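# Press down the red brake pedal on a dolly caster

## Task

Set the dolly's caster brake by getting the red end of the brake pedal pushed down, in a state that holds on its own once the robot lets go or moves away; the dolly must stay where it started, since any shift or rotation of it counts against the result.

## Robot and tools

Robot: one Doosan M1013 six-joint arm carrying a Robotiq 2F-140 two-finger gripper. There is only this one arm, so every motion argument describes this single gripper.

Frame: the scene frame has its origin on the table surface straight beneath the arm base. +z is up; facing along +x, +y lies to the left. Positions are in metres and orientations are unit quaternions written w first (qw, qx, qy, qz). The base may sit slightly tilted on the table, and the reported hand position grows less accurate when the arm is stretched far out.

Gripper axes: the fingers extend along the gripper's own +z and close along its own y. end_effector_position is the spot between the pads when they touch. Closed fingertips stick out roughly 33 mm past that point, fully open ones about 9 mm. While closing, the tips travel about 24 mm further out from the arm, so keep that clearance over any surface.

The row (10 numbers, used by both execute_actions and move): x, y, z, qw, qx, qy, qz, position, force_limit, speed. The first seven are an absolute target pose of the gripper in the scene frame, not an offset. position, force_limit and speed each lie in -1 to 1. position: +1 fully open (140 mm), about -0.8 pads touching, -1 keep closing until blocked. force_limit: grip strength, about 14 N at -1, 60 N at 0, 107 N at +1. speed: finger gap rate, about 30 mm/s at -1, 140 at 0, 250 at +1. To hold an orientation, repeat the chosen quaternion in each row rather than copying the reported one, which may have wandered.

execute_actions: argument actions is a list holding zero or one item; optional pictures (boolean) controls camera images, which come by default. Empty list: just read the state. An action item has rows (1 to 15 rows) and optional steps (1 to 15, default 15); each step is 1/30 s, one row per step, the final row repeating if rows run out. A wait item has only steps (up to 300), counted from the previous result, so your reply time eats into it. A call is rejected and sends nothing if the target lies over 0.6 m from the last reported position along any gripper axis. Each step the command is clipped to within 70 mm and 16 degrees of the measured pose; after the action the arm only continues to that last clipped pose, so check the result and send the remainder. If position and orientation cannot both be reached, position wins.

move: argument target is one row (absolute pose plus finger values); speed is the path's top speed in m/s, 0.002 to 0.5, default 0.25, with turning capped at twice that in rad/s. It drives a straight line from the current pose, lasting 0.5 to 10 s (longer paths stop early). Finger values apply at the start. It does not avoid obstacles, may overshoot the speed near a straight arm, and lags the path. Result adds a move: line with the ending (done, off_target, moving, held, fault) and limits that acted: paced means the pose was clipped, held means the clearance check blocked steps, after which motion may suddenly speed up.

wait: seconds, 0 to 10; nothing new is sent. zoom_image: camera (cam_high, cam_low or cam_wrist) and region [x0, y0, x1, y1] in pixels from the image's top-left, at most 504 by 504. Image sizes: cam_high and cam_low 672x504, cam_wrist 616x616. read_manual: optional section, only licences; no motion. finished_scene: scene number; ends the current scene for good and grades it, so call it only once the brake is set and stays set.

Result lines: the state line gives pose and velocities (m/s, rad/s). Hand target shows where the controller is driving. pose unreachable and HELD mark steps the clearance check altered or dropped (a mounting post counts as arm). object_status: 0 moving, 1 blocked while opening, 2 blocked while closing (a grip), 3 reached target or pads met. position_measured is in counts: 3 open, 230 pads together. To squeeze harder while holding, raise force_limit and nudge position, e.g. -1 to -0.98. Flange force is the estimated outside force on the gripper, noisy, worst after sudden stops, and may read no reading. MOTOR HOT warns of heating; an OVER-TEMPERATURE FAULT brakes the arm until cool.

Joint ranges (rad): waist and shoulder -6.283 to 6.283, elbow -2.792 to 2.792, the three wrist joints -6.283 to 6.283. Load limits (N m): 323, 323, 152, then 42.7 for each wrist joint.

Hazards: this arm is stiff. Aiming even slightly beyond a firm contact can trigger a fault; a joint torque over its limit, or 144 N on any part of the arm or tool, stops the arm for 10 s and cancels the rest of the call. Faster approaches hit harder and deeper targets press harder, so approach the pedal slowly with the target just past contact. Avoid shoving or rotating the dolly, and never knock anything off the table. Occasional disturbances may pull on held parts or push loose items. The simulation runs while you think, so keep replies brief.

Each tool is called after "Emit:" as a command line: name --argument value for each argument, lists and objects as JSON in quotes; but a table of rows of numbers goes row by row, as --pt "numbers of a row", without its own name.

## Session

Emit:
execute_actions --actions '[]'

Scene clock: 0.00 s of 3810.00 s.
end_effector_position=(+0.3788, -0.1179, +0.3981) position_measured=3 object_status=3 end_effector_quat_wxyz=(-0.043, -0.445, +0.890, +0.092) end_effector_velocity=(-0.001, -0.000, -0.000) end_effector_angular_velocity=(-0.000, +0.001, +0.001)
Joint positions: [-0.43  -0.162  1.867  0.051  1.628  3.347]
Joint velocities: [-0.    -0.     0.    -0.001  0.001 -0.001]
Flange force (N, the push that the arm receives, along the gripper's own x y z axes): no reading
Hand target: +0.379, -0.118, +0.398; -0.043, -0.445, +0.890, +0.092

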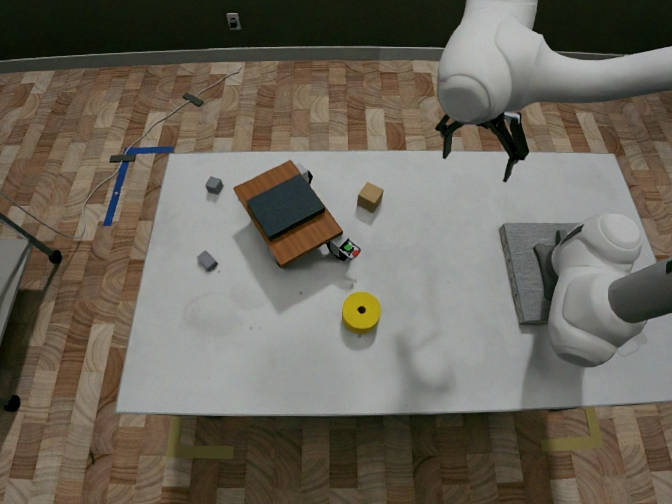

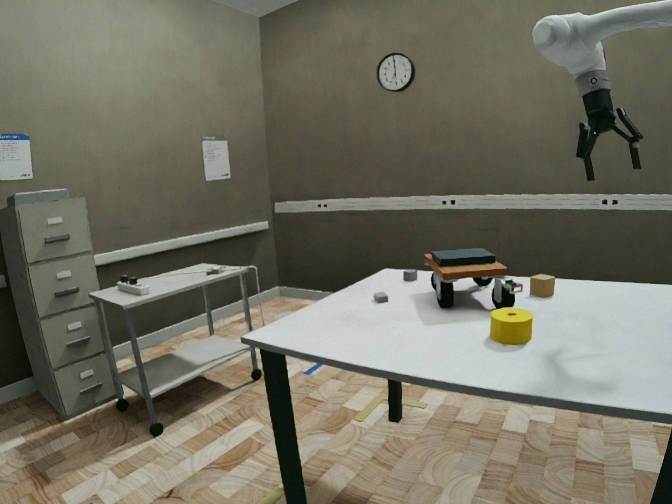

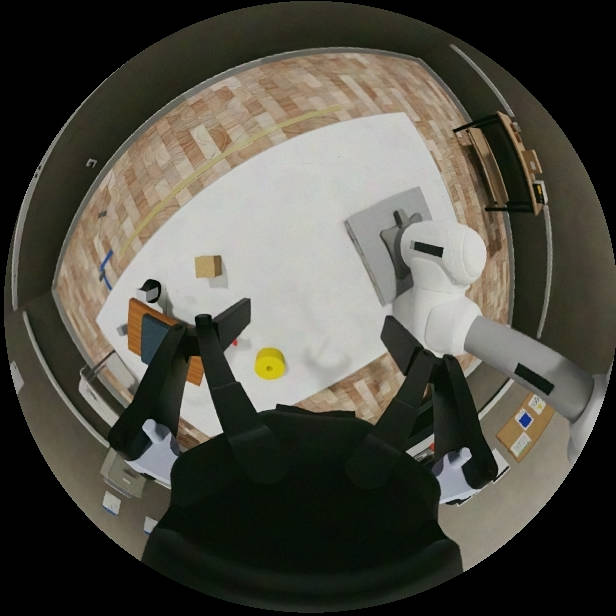

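Emit:
zoom_image --camera "cam_high" --region '[310, 215, 390, 285]'

Emit:
zoom_image --camera "cam_low" --region '[470, 250, 550, 320]'

Region (310, 215, 390, 285) of cam_high's 672x504 image, scaled by 6.300, with more detail than that image has; it fills the top 441 rows of this view, and the rest is white.

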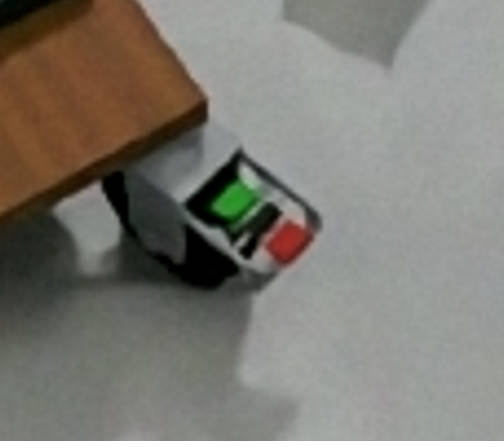

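Region (470, 250, 550, 320) of cam_low's 672x504 image, scaled by 6.300, with more detail than that image has; it fills the top 441 rows of this view, and the rest is white.

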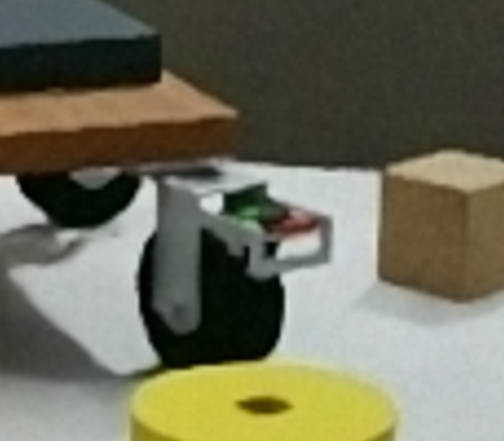

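Emit:
move --target '[0.622, -0.042, 0.19, 0, 0.9367, -0.3502, 0, -1, 0, 1]' --speed 0.35

Emit:
zoom_image --camera "cam_wrist" --region '[270, 220, 370, 330]'

Emit:
zoom_image --camera "cam_low" --region '[470, 240, 550, 320]'

Scene clock: 19.60 s of 3810.00 s.
end_effector_position=(+0.6218, -0.0417, +0.1897) position_measured=233 object_status=3 end_effector_quat_wxyz=(+0.000, +0.937, -0.350, +0.000) end_effector_velocity=(+0.000, +0.000, -0.000) end_effector_angular_velocity=(+0.001, +0.000, +0.001)
Joint positions: [-0.118  0.209  1.865  0.002  1.059  2.161]
Joint velocities: [ 0.     0.001 -0.     0.001 -0.    -0.001]
Flange force (N, the push that the arm receives, along the gripper's own x y z axes): [3.6 0.5 -0.8]
Hand target: +0.622, -0.042, +0.190; +0.000, +0.937, -0.350, +0.000
Off the commanded pose: 0.000 m, 0 deg.
After step 90, 14.07 s passed at rest.
move: done

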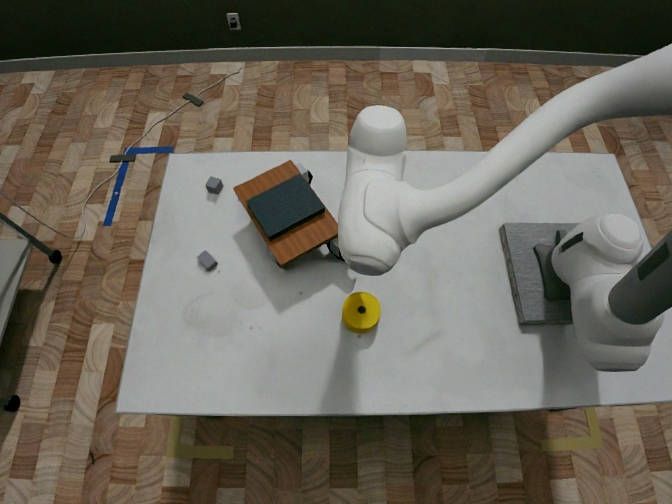

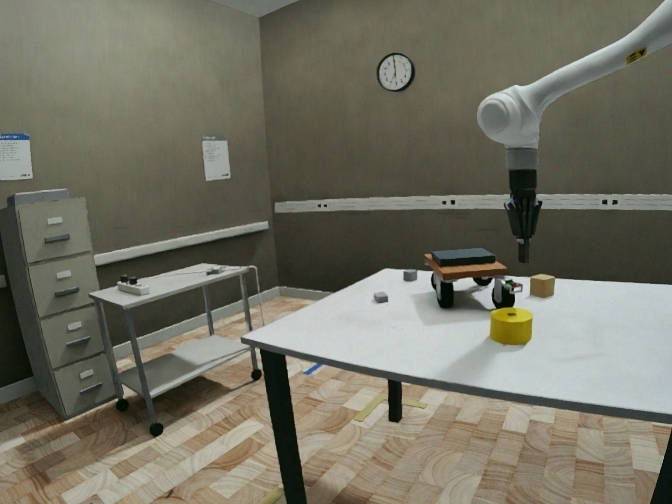

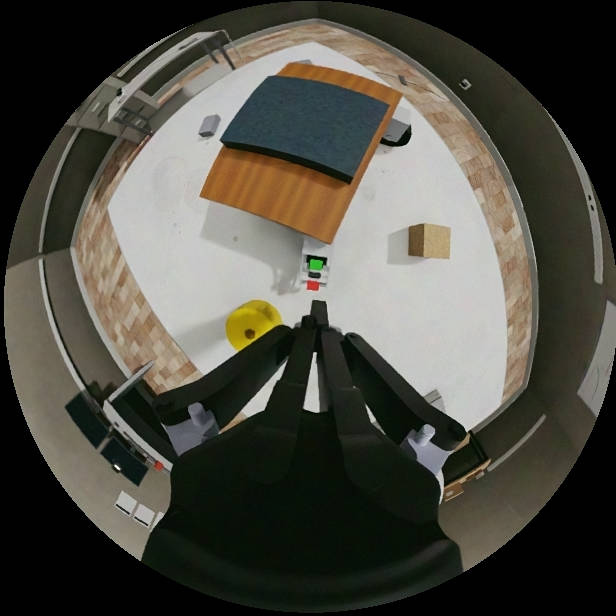

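Region (270, 220, 370, 330) of cam_wrist's 616x616 image, scaled by 4.582, with more detail than that image has; it fills the left 458 columns of this view, and the rest is white.

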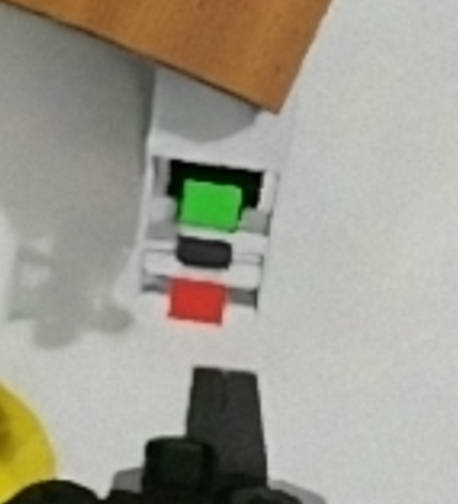

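Region (470, 240, 550, 320) of cam_low's 672x504 image, scaled by 6.300, with more detail than that image has.

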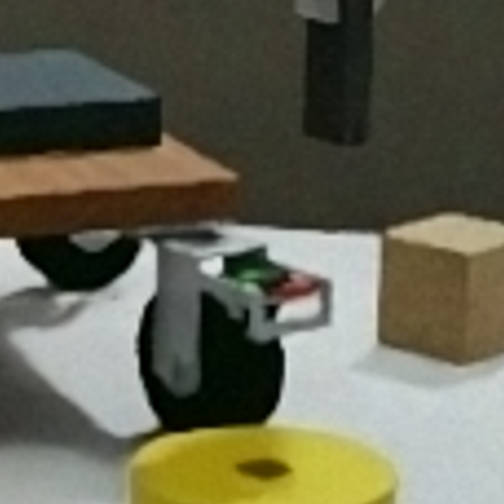

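Emit:
move --target '[0.6333, -0.0369, 0.138, 0, 0.9288, -0.3706, 0, -1, 0, 1]' --speed 0.08

Emit:
zoom_image --camera "cam_wrist" --region '[280, 240, 360, 330]'

Emit:
zoom_image --camera "cam_low" --region '[470, 240, 550, 320]'

Scene clock: 35.30 s of 3810.00 s.
end_effector_position=(+0.6332, -0.0369, +0.1380) position_measured=233 object_status=3 end_effector_quat_wxyz=(-0.000, +0.929, -0.371, +0.000) end_effector_velocity=(+0.000, -0.000, -0.000) end_effector_angular_velocity=(-0.000, +0.000, +0.001)
Joint positions: [-0.108  0.271  1.892  0.003  0.971  2.214]
Joint velocities: [-0.     0.     0.    -0.    -0.    -0.001]
Flange force (N, the push that the arm receives, along the gripper's own x y z axes): [5.1 -0.8 0.8]
Hand target: +0.633, -0.037, +0.138; -0.000, +0.929, -0.371, -0.000
Off the commanded pose: 0.000 m, 0 deg.
After step 90, 11.77 s passed at rest.
move: done

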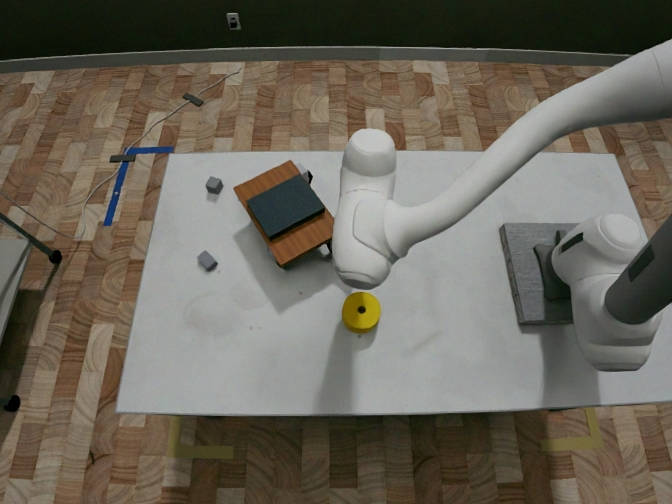

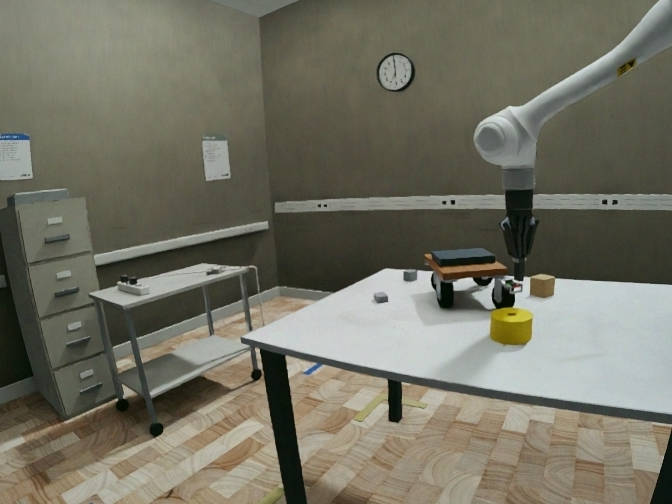

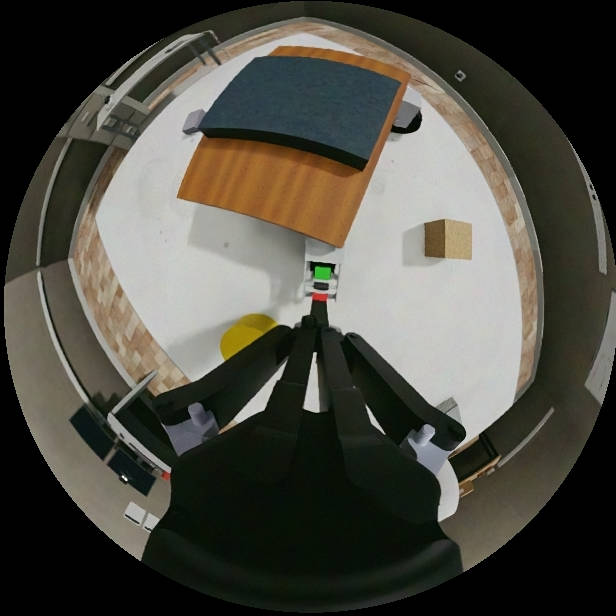

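Region (280, 240, 360, 330) of cam_wrist's 616x616 image, scaled by 5.600, with more detail than that image has.

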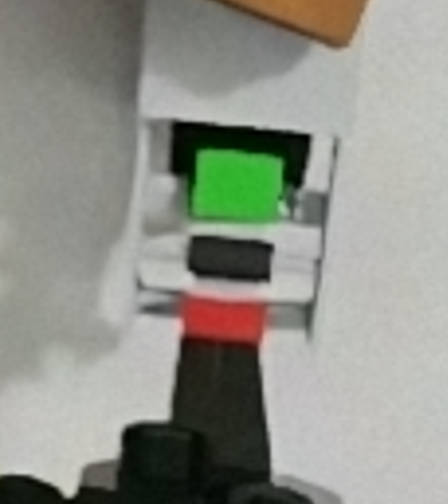

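Region (470, 240, 550, 320) of cam_low's 672x504 image, scaled by 6.300, with more detail than that image has.

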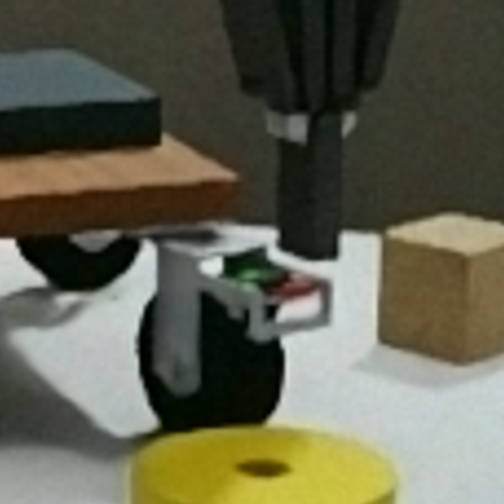

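Emit:
move --target '[0.6333, -0.0369, 0.121, 0, 0.9288, -0.3706, 0, -1, 0, 1]' --speed 0.012

Emit:
zoom_image --camera "cam_low" --region '[470, 240, 550, 320]'

Scene clock: 41.13 s of 3810.00 s.
end_effector_position=(+0.6333, -0.0369, +0.1210) position_measured=233 object_status=3 end_effector_quat_wxyz=(-0.000, +0.929, -0.371, -0.000) end_effector_velocity=(+0.000, -0.000, +0.000) end_effector_angular_velocity=(+0.001, -0.000, -0.001)
Joint positions: [-0.108  0.288  1.906  0.003  0.94   2.214]
Joint velocities: [-0.001 -0.    -0.     0.001  0.    -0.001]
Flange force (N, the push that the arm receives, along the gripper's own x y z axes): [2.1 0.5 -4.3]
Hand target: +0.633, -0.037, +0.121; -0.000, +0.929, -0.371, -0.000
Off the commanded pose: 0.000 m, 0 deg.
After step 90, 1.20 s passed at rest.
move: done

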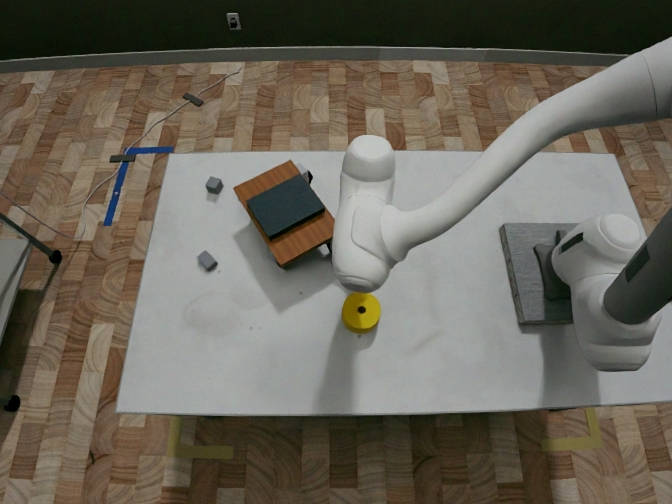

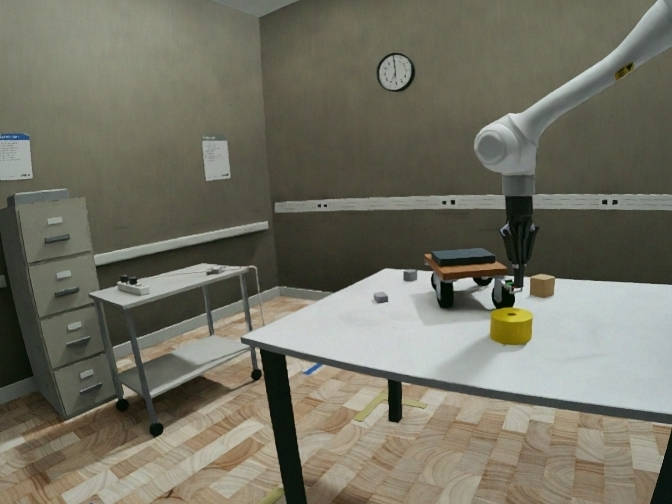

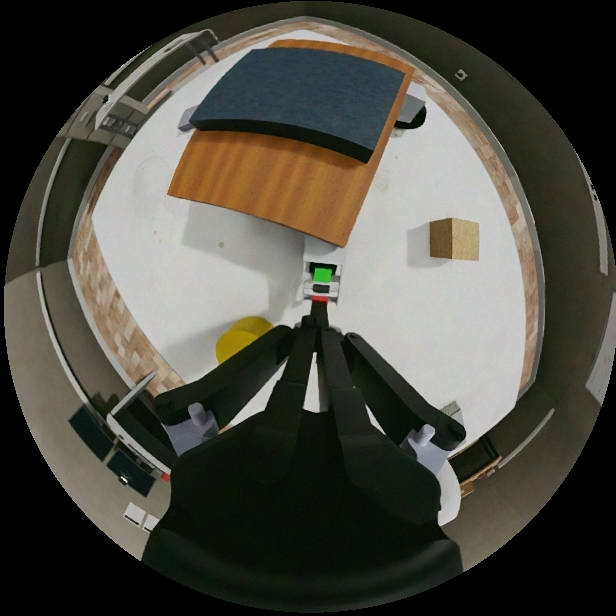

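Region (470, 240, 550, 320) of cam_low's 672x504 image, scaled by 6.300, with more detail than that image has.

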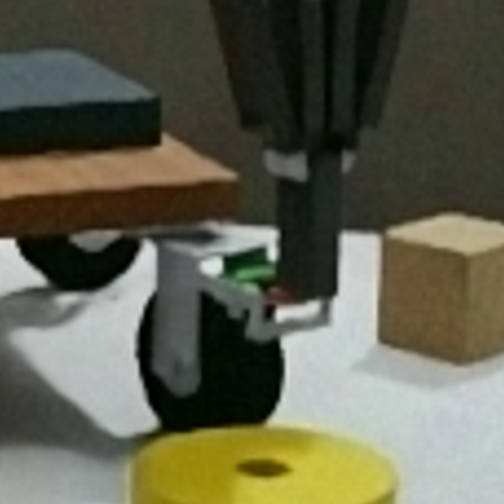

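Emit:
move --target '[0.6321, -0.0358, 0.1155, 0, 0.9288, -0.3706, 0, -1, 0, 1]' --speed 0.006

Emit:
zoom_image --camera "cam_low" --region '[470, 240, 550, 320]'

Scene clock: 44.70 s of 3810.00 s.
end_effector_position=(+0.6321, -0.0358, +0.1155) position_measured=233 object_status=3 end_effector_quat_wxyz=(-0.000, +0.929, -0.371, +0.000) end_effector_velocity=(-0.001, -0.000, -0.000) end_effector_angular_velocity=(-0.000, +0.001, +0.001)
Joint positions: [-0.107  0.292  1.912  0.003  0.929  2.216]
Joint velocities: [ 0.    -0.     0.    -0.001  0.001 -0.   ]
Flange force (N, the push that the arm receives, along the gripper's own x y z axes): [16.2 2.3 -23.8]
Hand target: +0.632, -0.036, +0.116; -0.000, +0.929, -0.371, -0.000
Off the commanded pose: 0.000 m, 0 deg.
move: done

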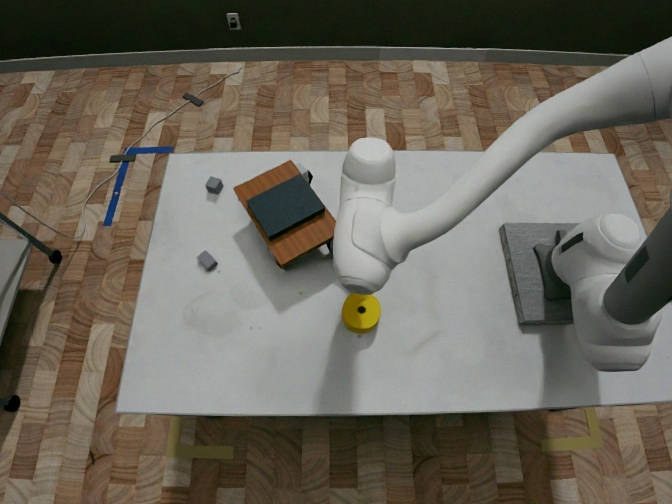

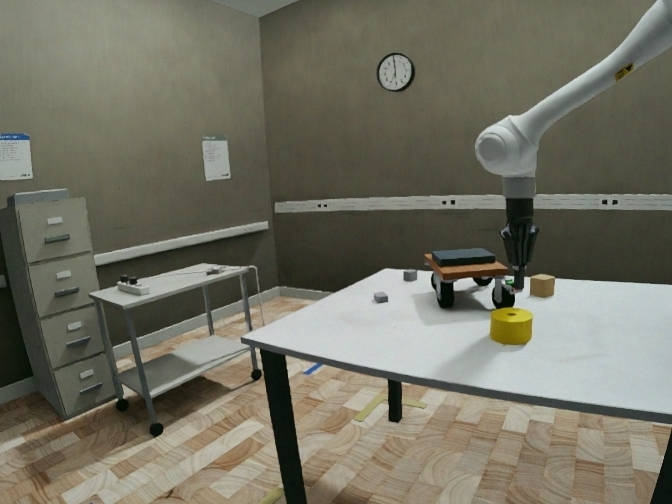

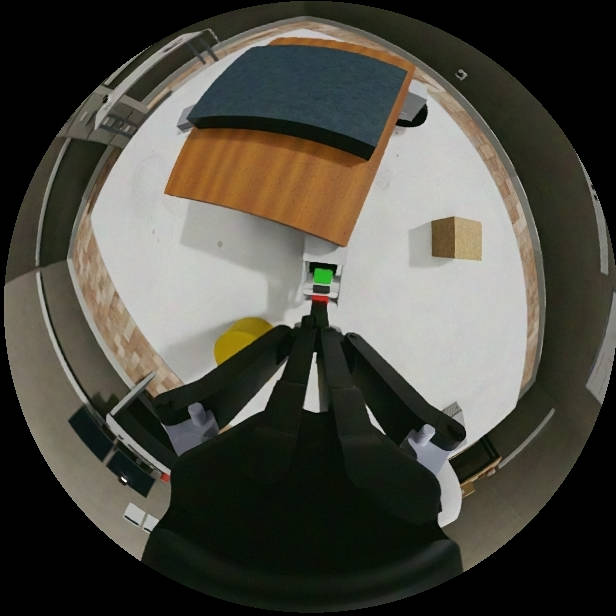

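Region (470, 240, 550, 320) of cam_low's 672x504 image, scaled by 6.300, with more detail than that image has.

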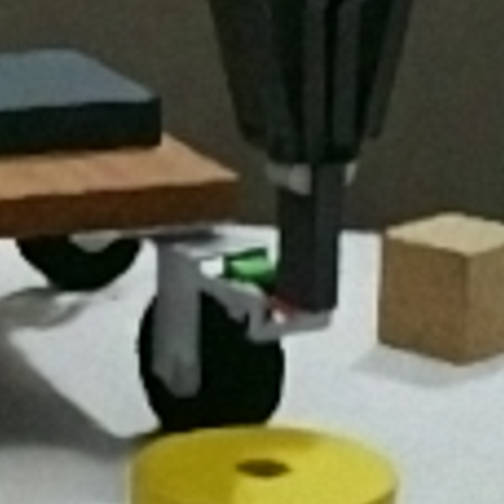

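Emit:
move --target '[0.6325, -0.0362, 0.14, 0, 0.9288, -0.3706, 0, -1, 0, 1]' --speed 0.04

Emit:
zoom_image --camera "cam_low" --region '[470, 240, 550, 320]'

Scene clock: 54.53 s of 3810.00 s.
end_effector_position=(+0.6325, -0.0362, +0.1400) position_measured=233 object_status=3 end_effector_quat_wxyz=(+0.000, +0.929, -0.371, -0.000) end_effector_velocity=(-0.000, -0.000, +0.000) end_effector_angular_velocity=(+0.000, +0.001, +0.000)
Joint positions: [-0.107  0.269  1.891  0.003  0.974  2.215]
Joint velocities: [-0.    -0.    -0.    -0.     0.001 -0.001]
Flange force (N, the push that the arm receives, along the gripper's own x y z axes): [3.7 0.5 -0.7]
Hand target: +0.633, -0.036, +0.140; +0.000, +0.929, -0.371, +0.000
Off the commanded pose: 0.000 m, 0 deg.
After step 90, 6.00 s passed at rest.
move: done

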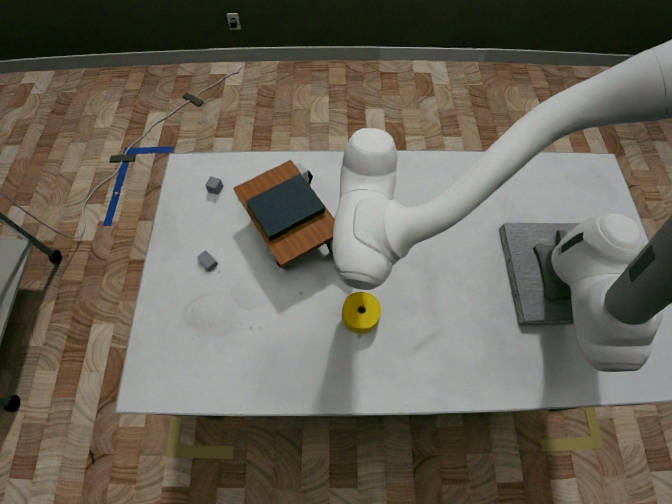

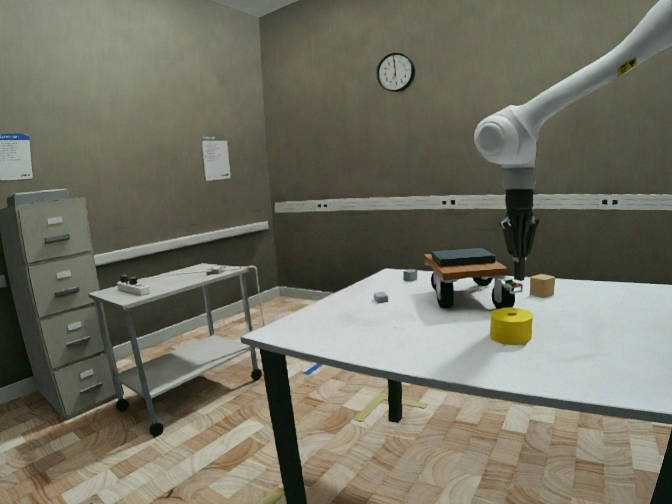

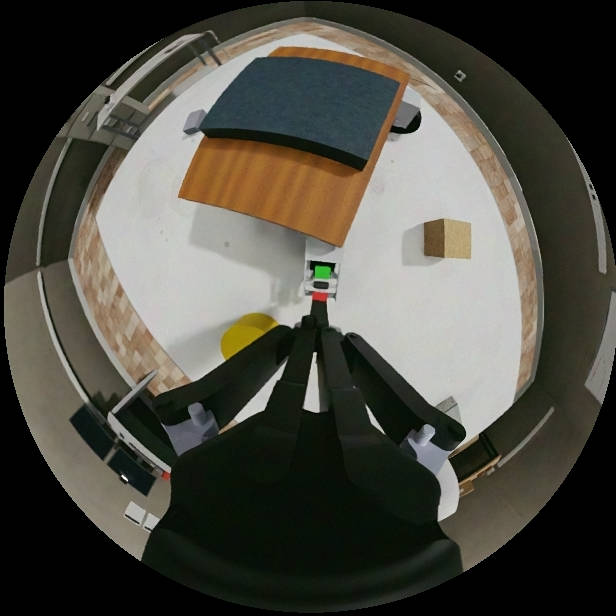

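Region (470, 240, 550, 320) of cam_low's 672x504 image, scaled by 6.300, with more detail than that image has.

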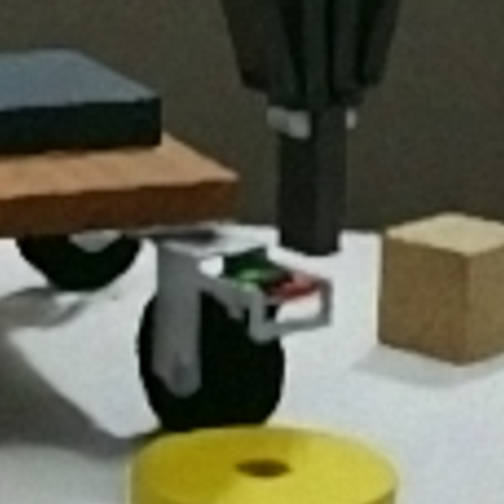

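Emit:
move --target '[0.6306, -0.0344, 0.1255, 0, 0.9288, -0.3706, 0, -1, 0, 1]' --speed 0.03

Emit:
move --target '[0.6302, -0.034, 0.1145, 0, 0.9288, -0.3706, 0, -1, 0, 1]' --speed 0.008

Emit:
zoom_image --camera "cam_low" --region '[470, 240, 550, 320]'

Scene clock: 63.63 s of 3810.00 s.
end_effector_position=(+0.6306, -0.0344, +0.1255) position_measured=233 object_status=3 end_effector_quat_wxyz=(-0.000, +0.929, -0.371, +0.000) end_effector_velocity=(-0.000, +0.001, -0.000) end_effector_angular_velocity=(+0.001, +0.001, +0.001)
Joint positions: [-0.105  0.28   1.907  0.003  0.947  2.218]
Joint velocities: [ 0.001  0.     0.     0.001  0.001 -0.001]
Flange force (N, the push that the arm receives, along the gripper's own x y z axes): [3.5 1.1 -0.1]
Hand target: +0.631, -0.034, +0.126; -0.000, +0.929, -0.371, -0.000
Off the commanded pose: 0.000 m, 0 deg.
After step 90, 5.37 s passed at rest.
move: done

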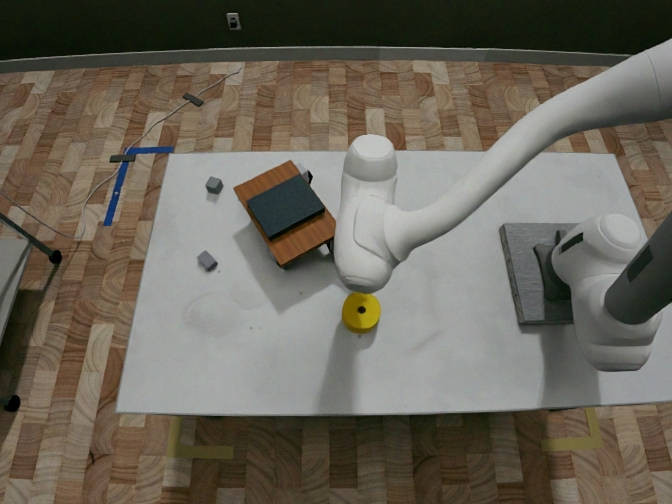

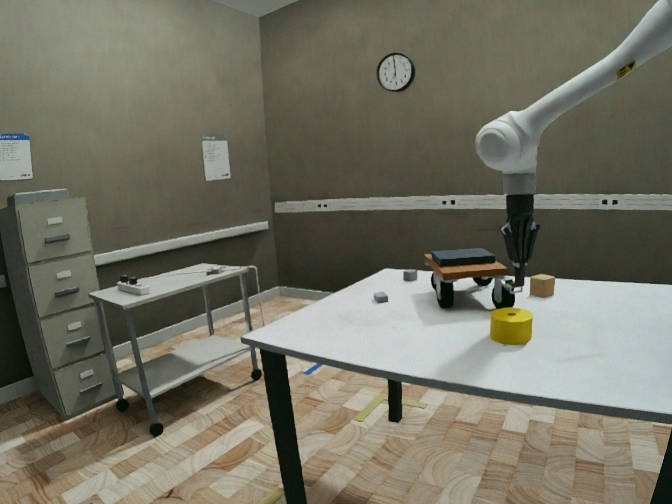

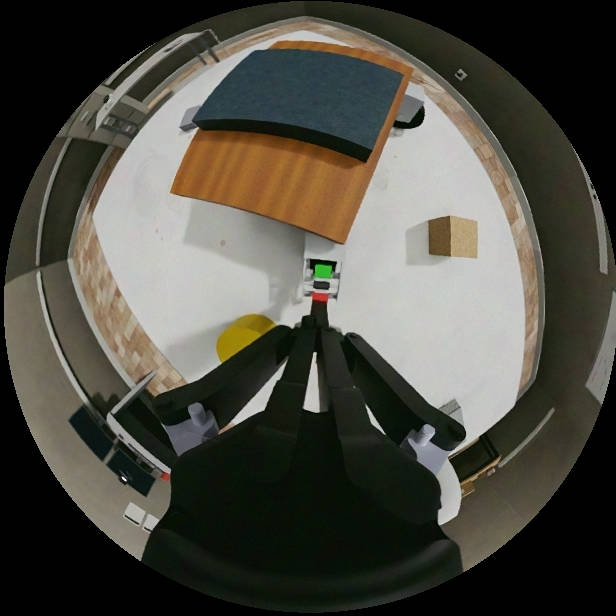

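Scene clock: 65.23 s of 3810.00 s.
end_effector_position=(+0.6300, -0.0340, +0.1143) position_measured=233 object_status=3 end_effector_quat_wxyz=(+0.000, +0.929, -0.371, -0.000) end_effector_velocity=(+0.000, -0.000, +0.000) end_effector_angular_velocity=(-0.001, -0.000, -0.000)
Joint positions: [-0.104  0.291  1.917  0.003  0.926  2.218]
Joint velocities: [ 0.    -0.    -0.    -0.001 -0.     0.001]
Flange force (N, the push that the arm receives, along the gripper's own x y z axes): [4.6 0.8 0.3]
Hand target: +0.630, -0.034, +0.115; -0.000, +0.929, -0.371, -0.000
Off the commanded pose: 0.000 m, 0 deg.
move: done

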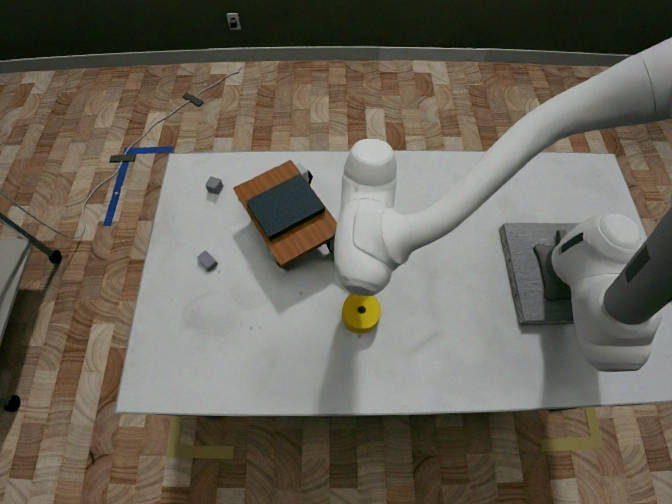

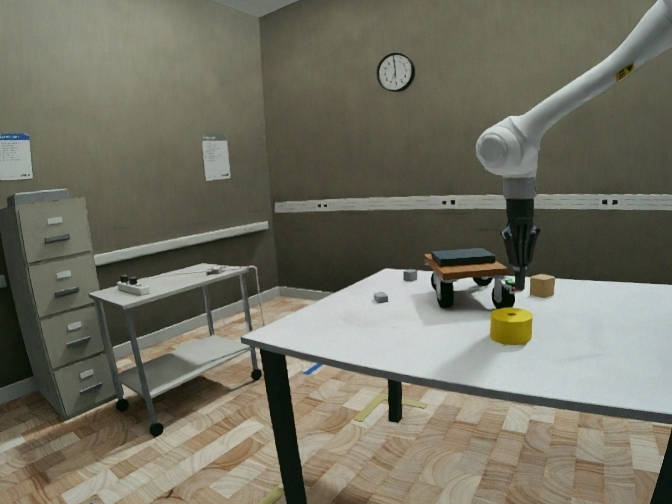

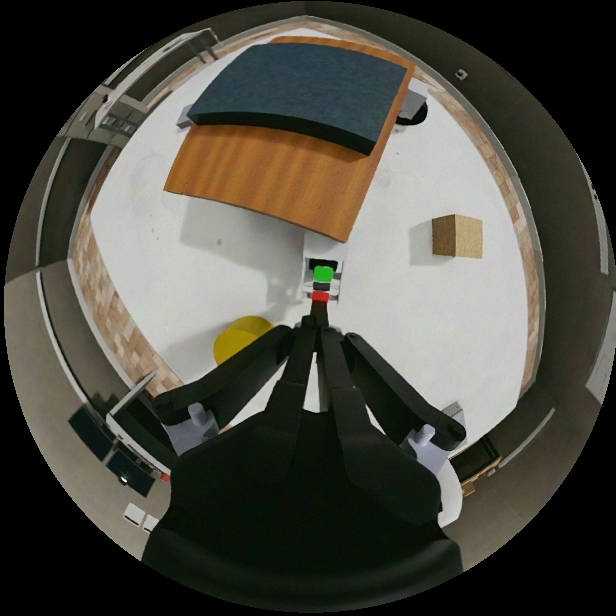

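Region (470, 240, 550, 320) of cam_low's 672x504 image, scaled by 6.300, with more detail than that image has.

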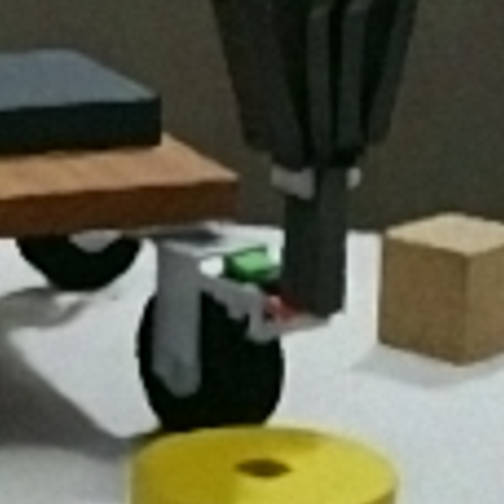

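Snapped over (force dropped). Lifting off.

Emit:
move --target '[0.6302, -0.034, 0.16, 0, 0.9288, -0.3706, 0, -1, 0, 1]' --speed 0.1

Emit:
zoom_image --camera "cam_low" --region '[470, 240, 550, 320]'

Scene clock: 69.53 s of 3810.00 s.
end_effector_position=(+0.6302, -0.0340, +0.1599) position_measured=233 object_status=3 end_effector_quat_wxyz=(+0.000, +0.929, -0.371, -0.000) end_effector_velocity=(+0.000, +0.000, +0.000) end_effector_angular_velocity=(-0.000, -0.000, +0.002)
Joint positions: [-0.104  0.247  1.878  0.003  1.009  2.219]
Joint velocities: [ 0.    -0.    -0.    -0.     0.001 -0.001]
Flange force (N, the push that the arm receives, along the gripper's own x y z axes): [3.4 0.3 -0.6]
Hand target: +0.630, -0.034, +0.160; +0.000, +0.929, -0.371, +0.000
Off the commanded pose: 0.000 m, 0 deg.
After step 90, 0.57 s passed at rest.
move: done

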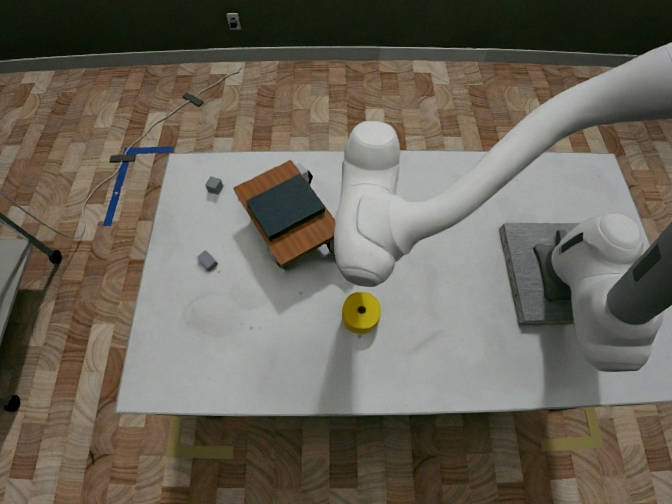

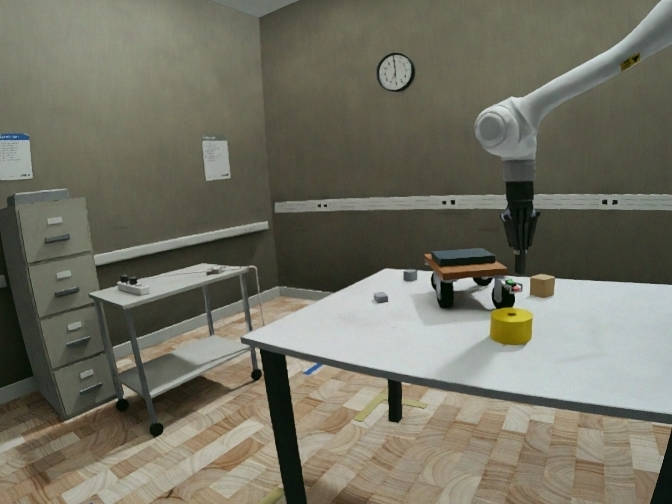

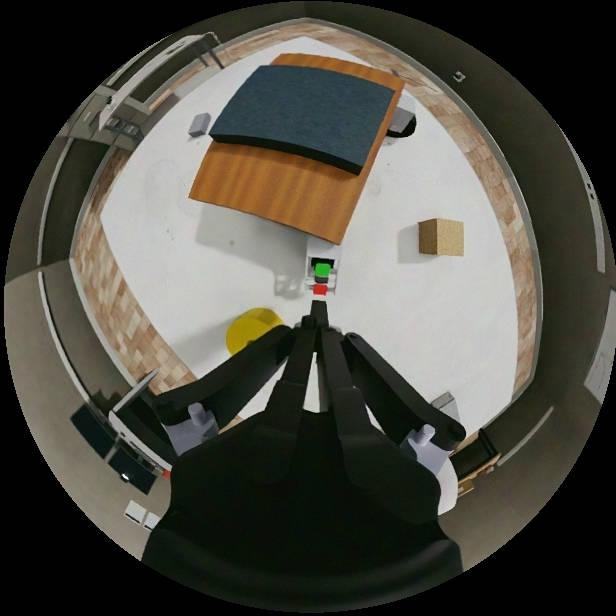

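Region (470, 240, 550, 320) of cam_low's 672x504 image, scaled by 6.300, with more detail than that image has.

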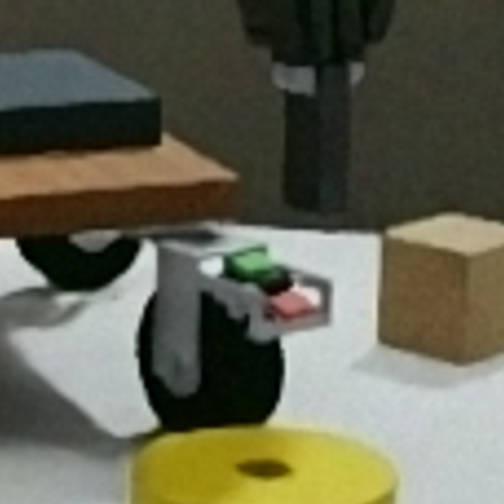

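The red end is down and stays there.

Emit:
finished_scene --scene 2

The scene is finished: the task was done.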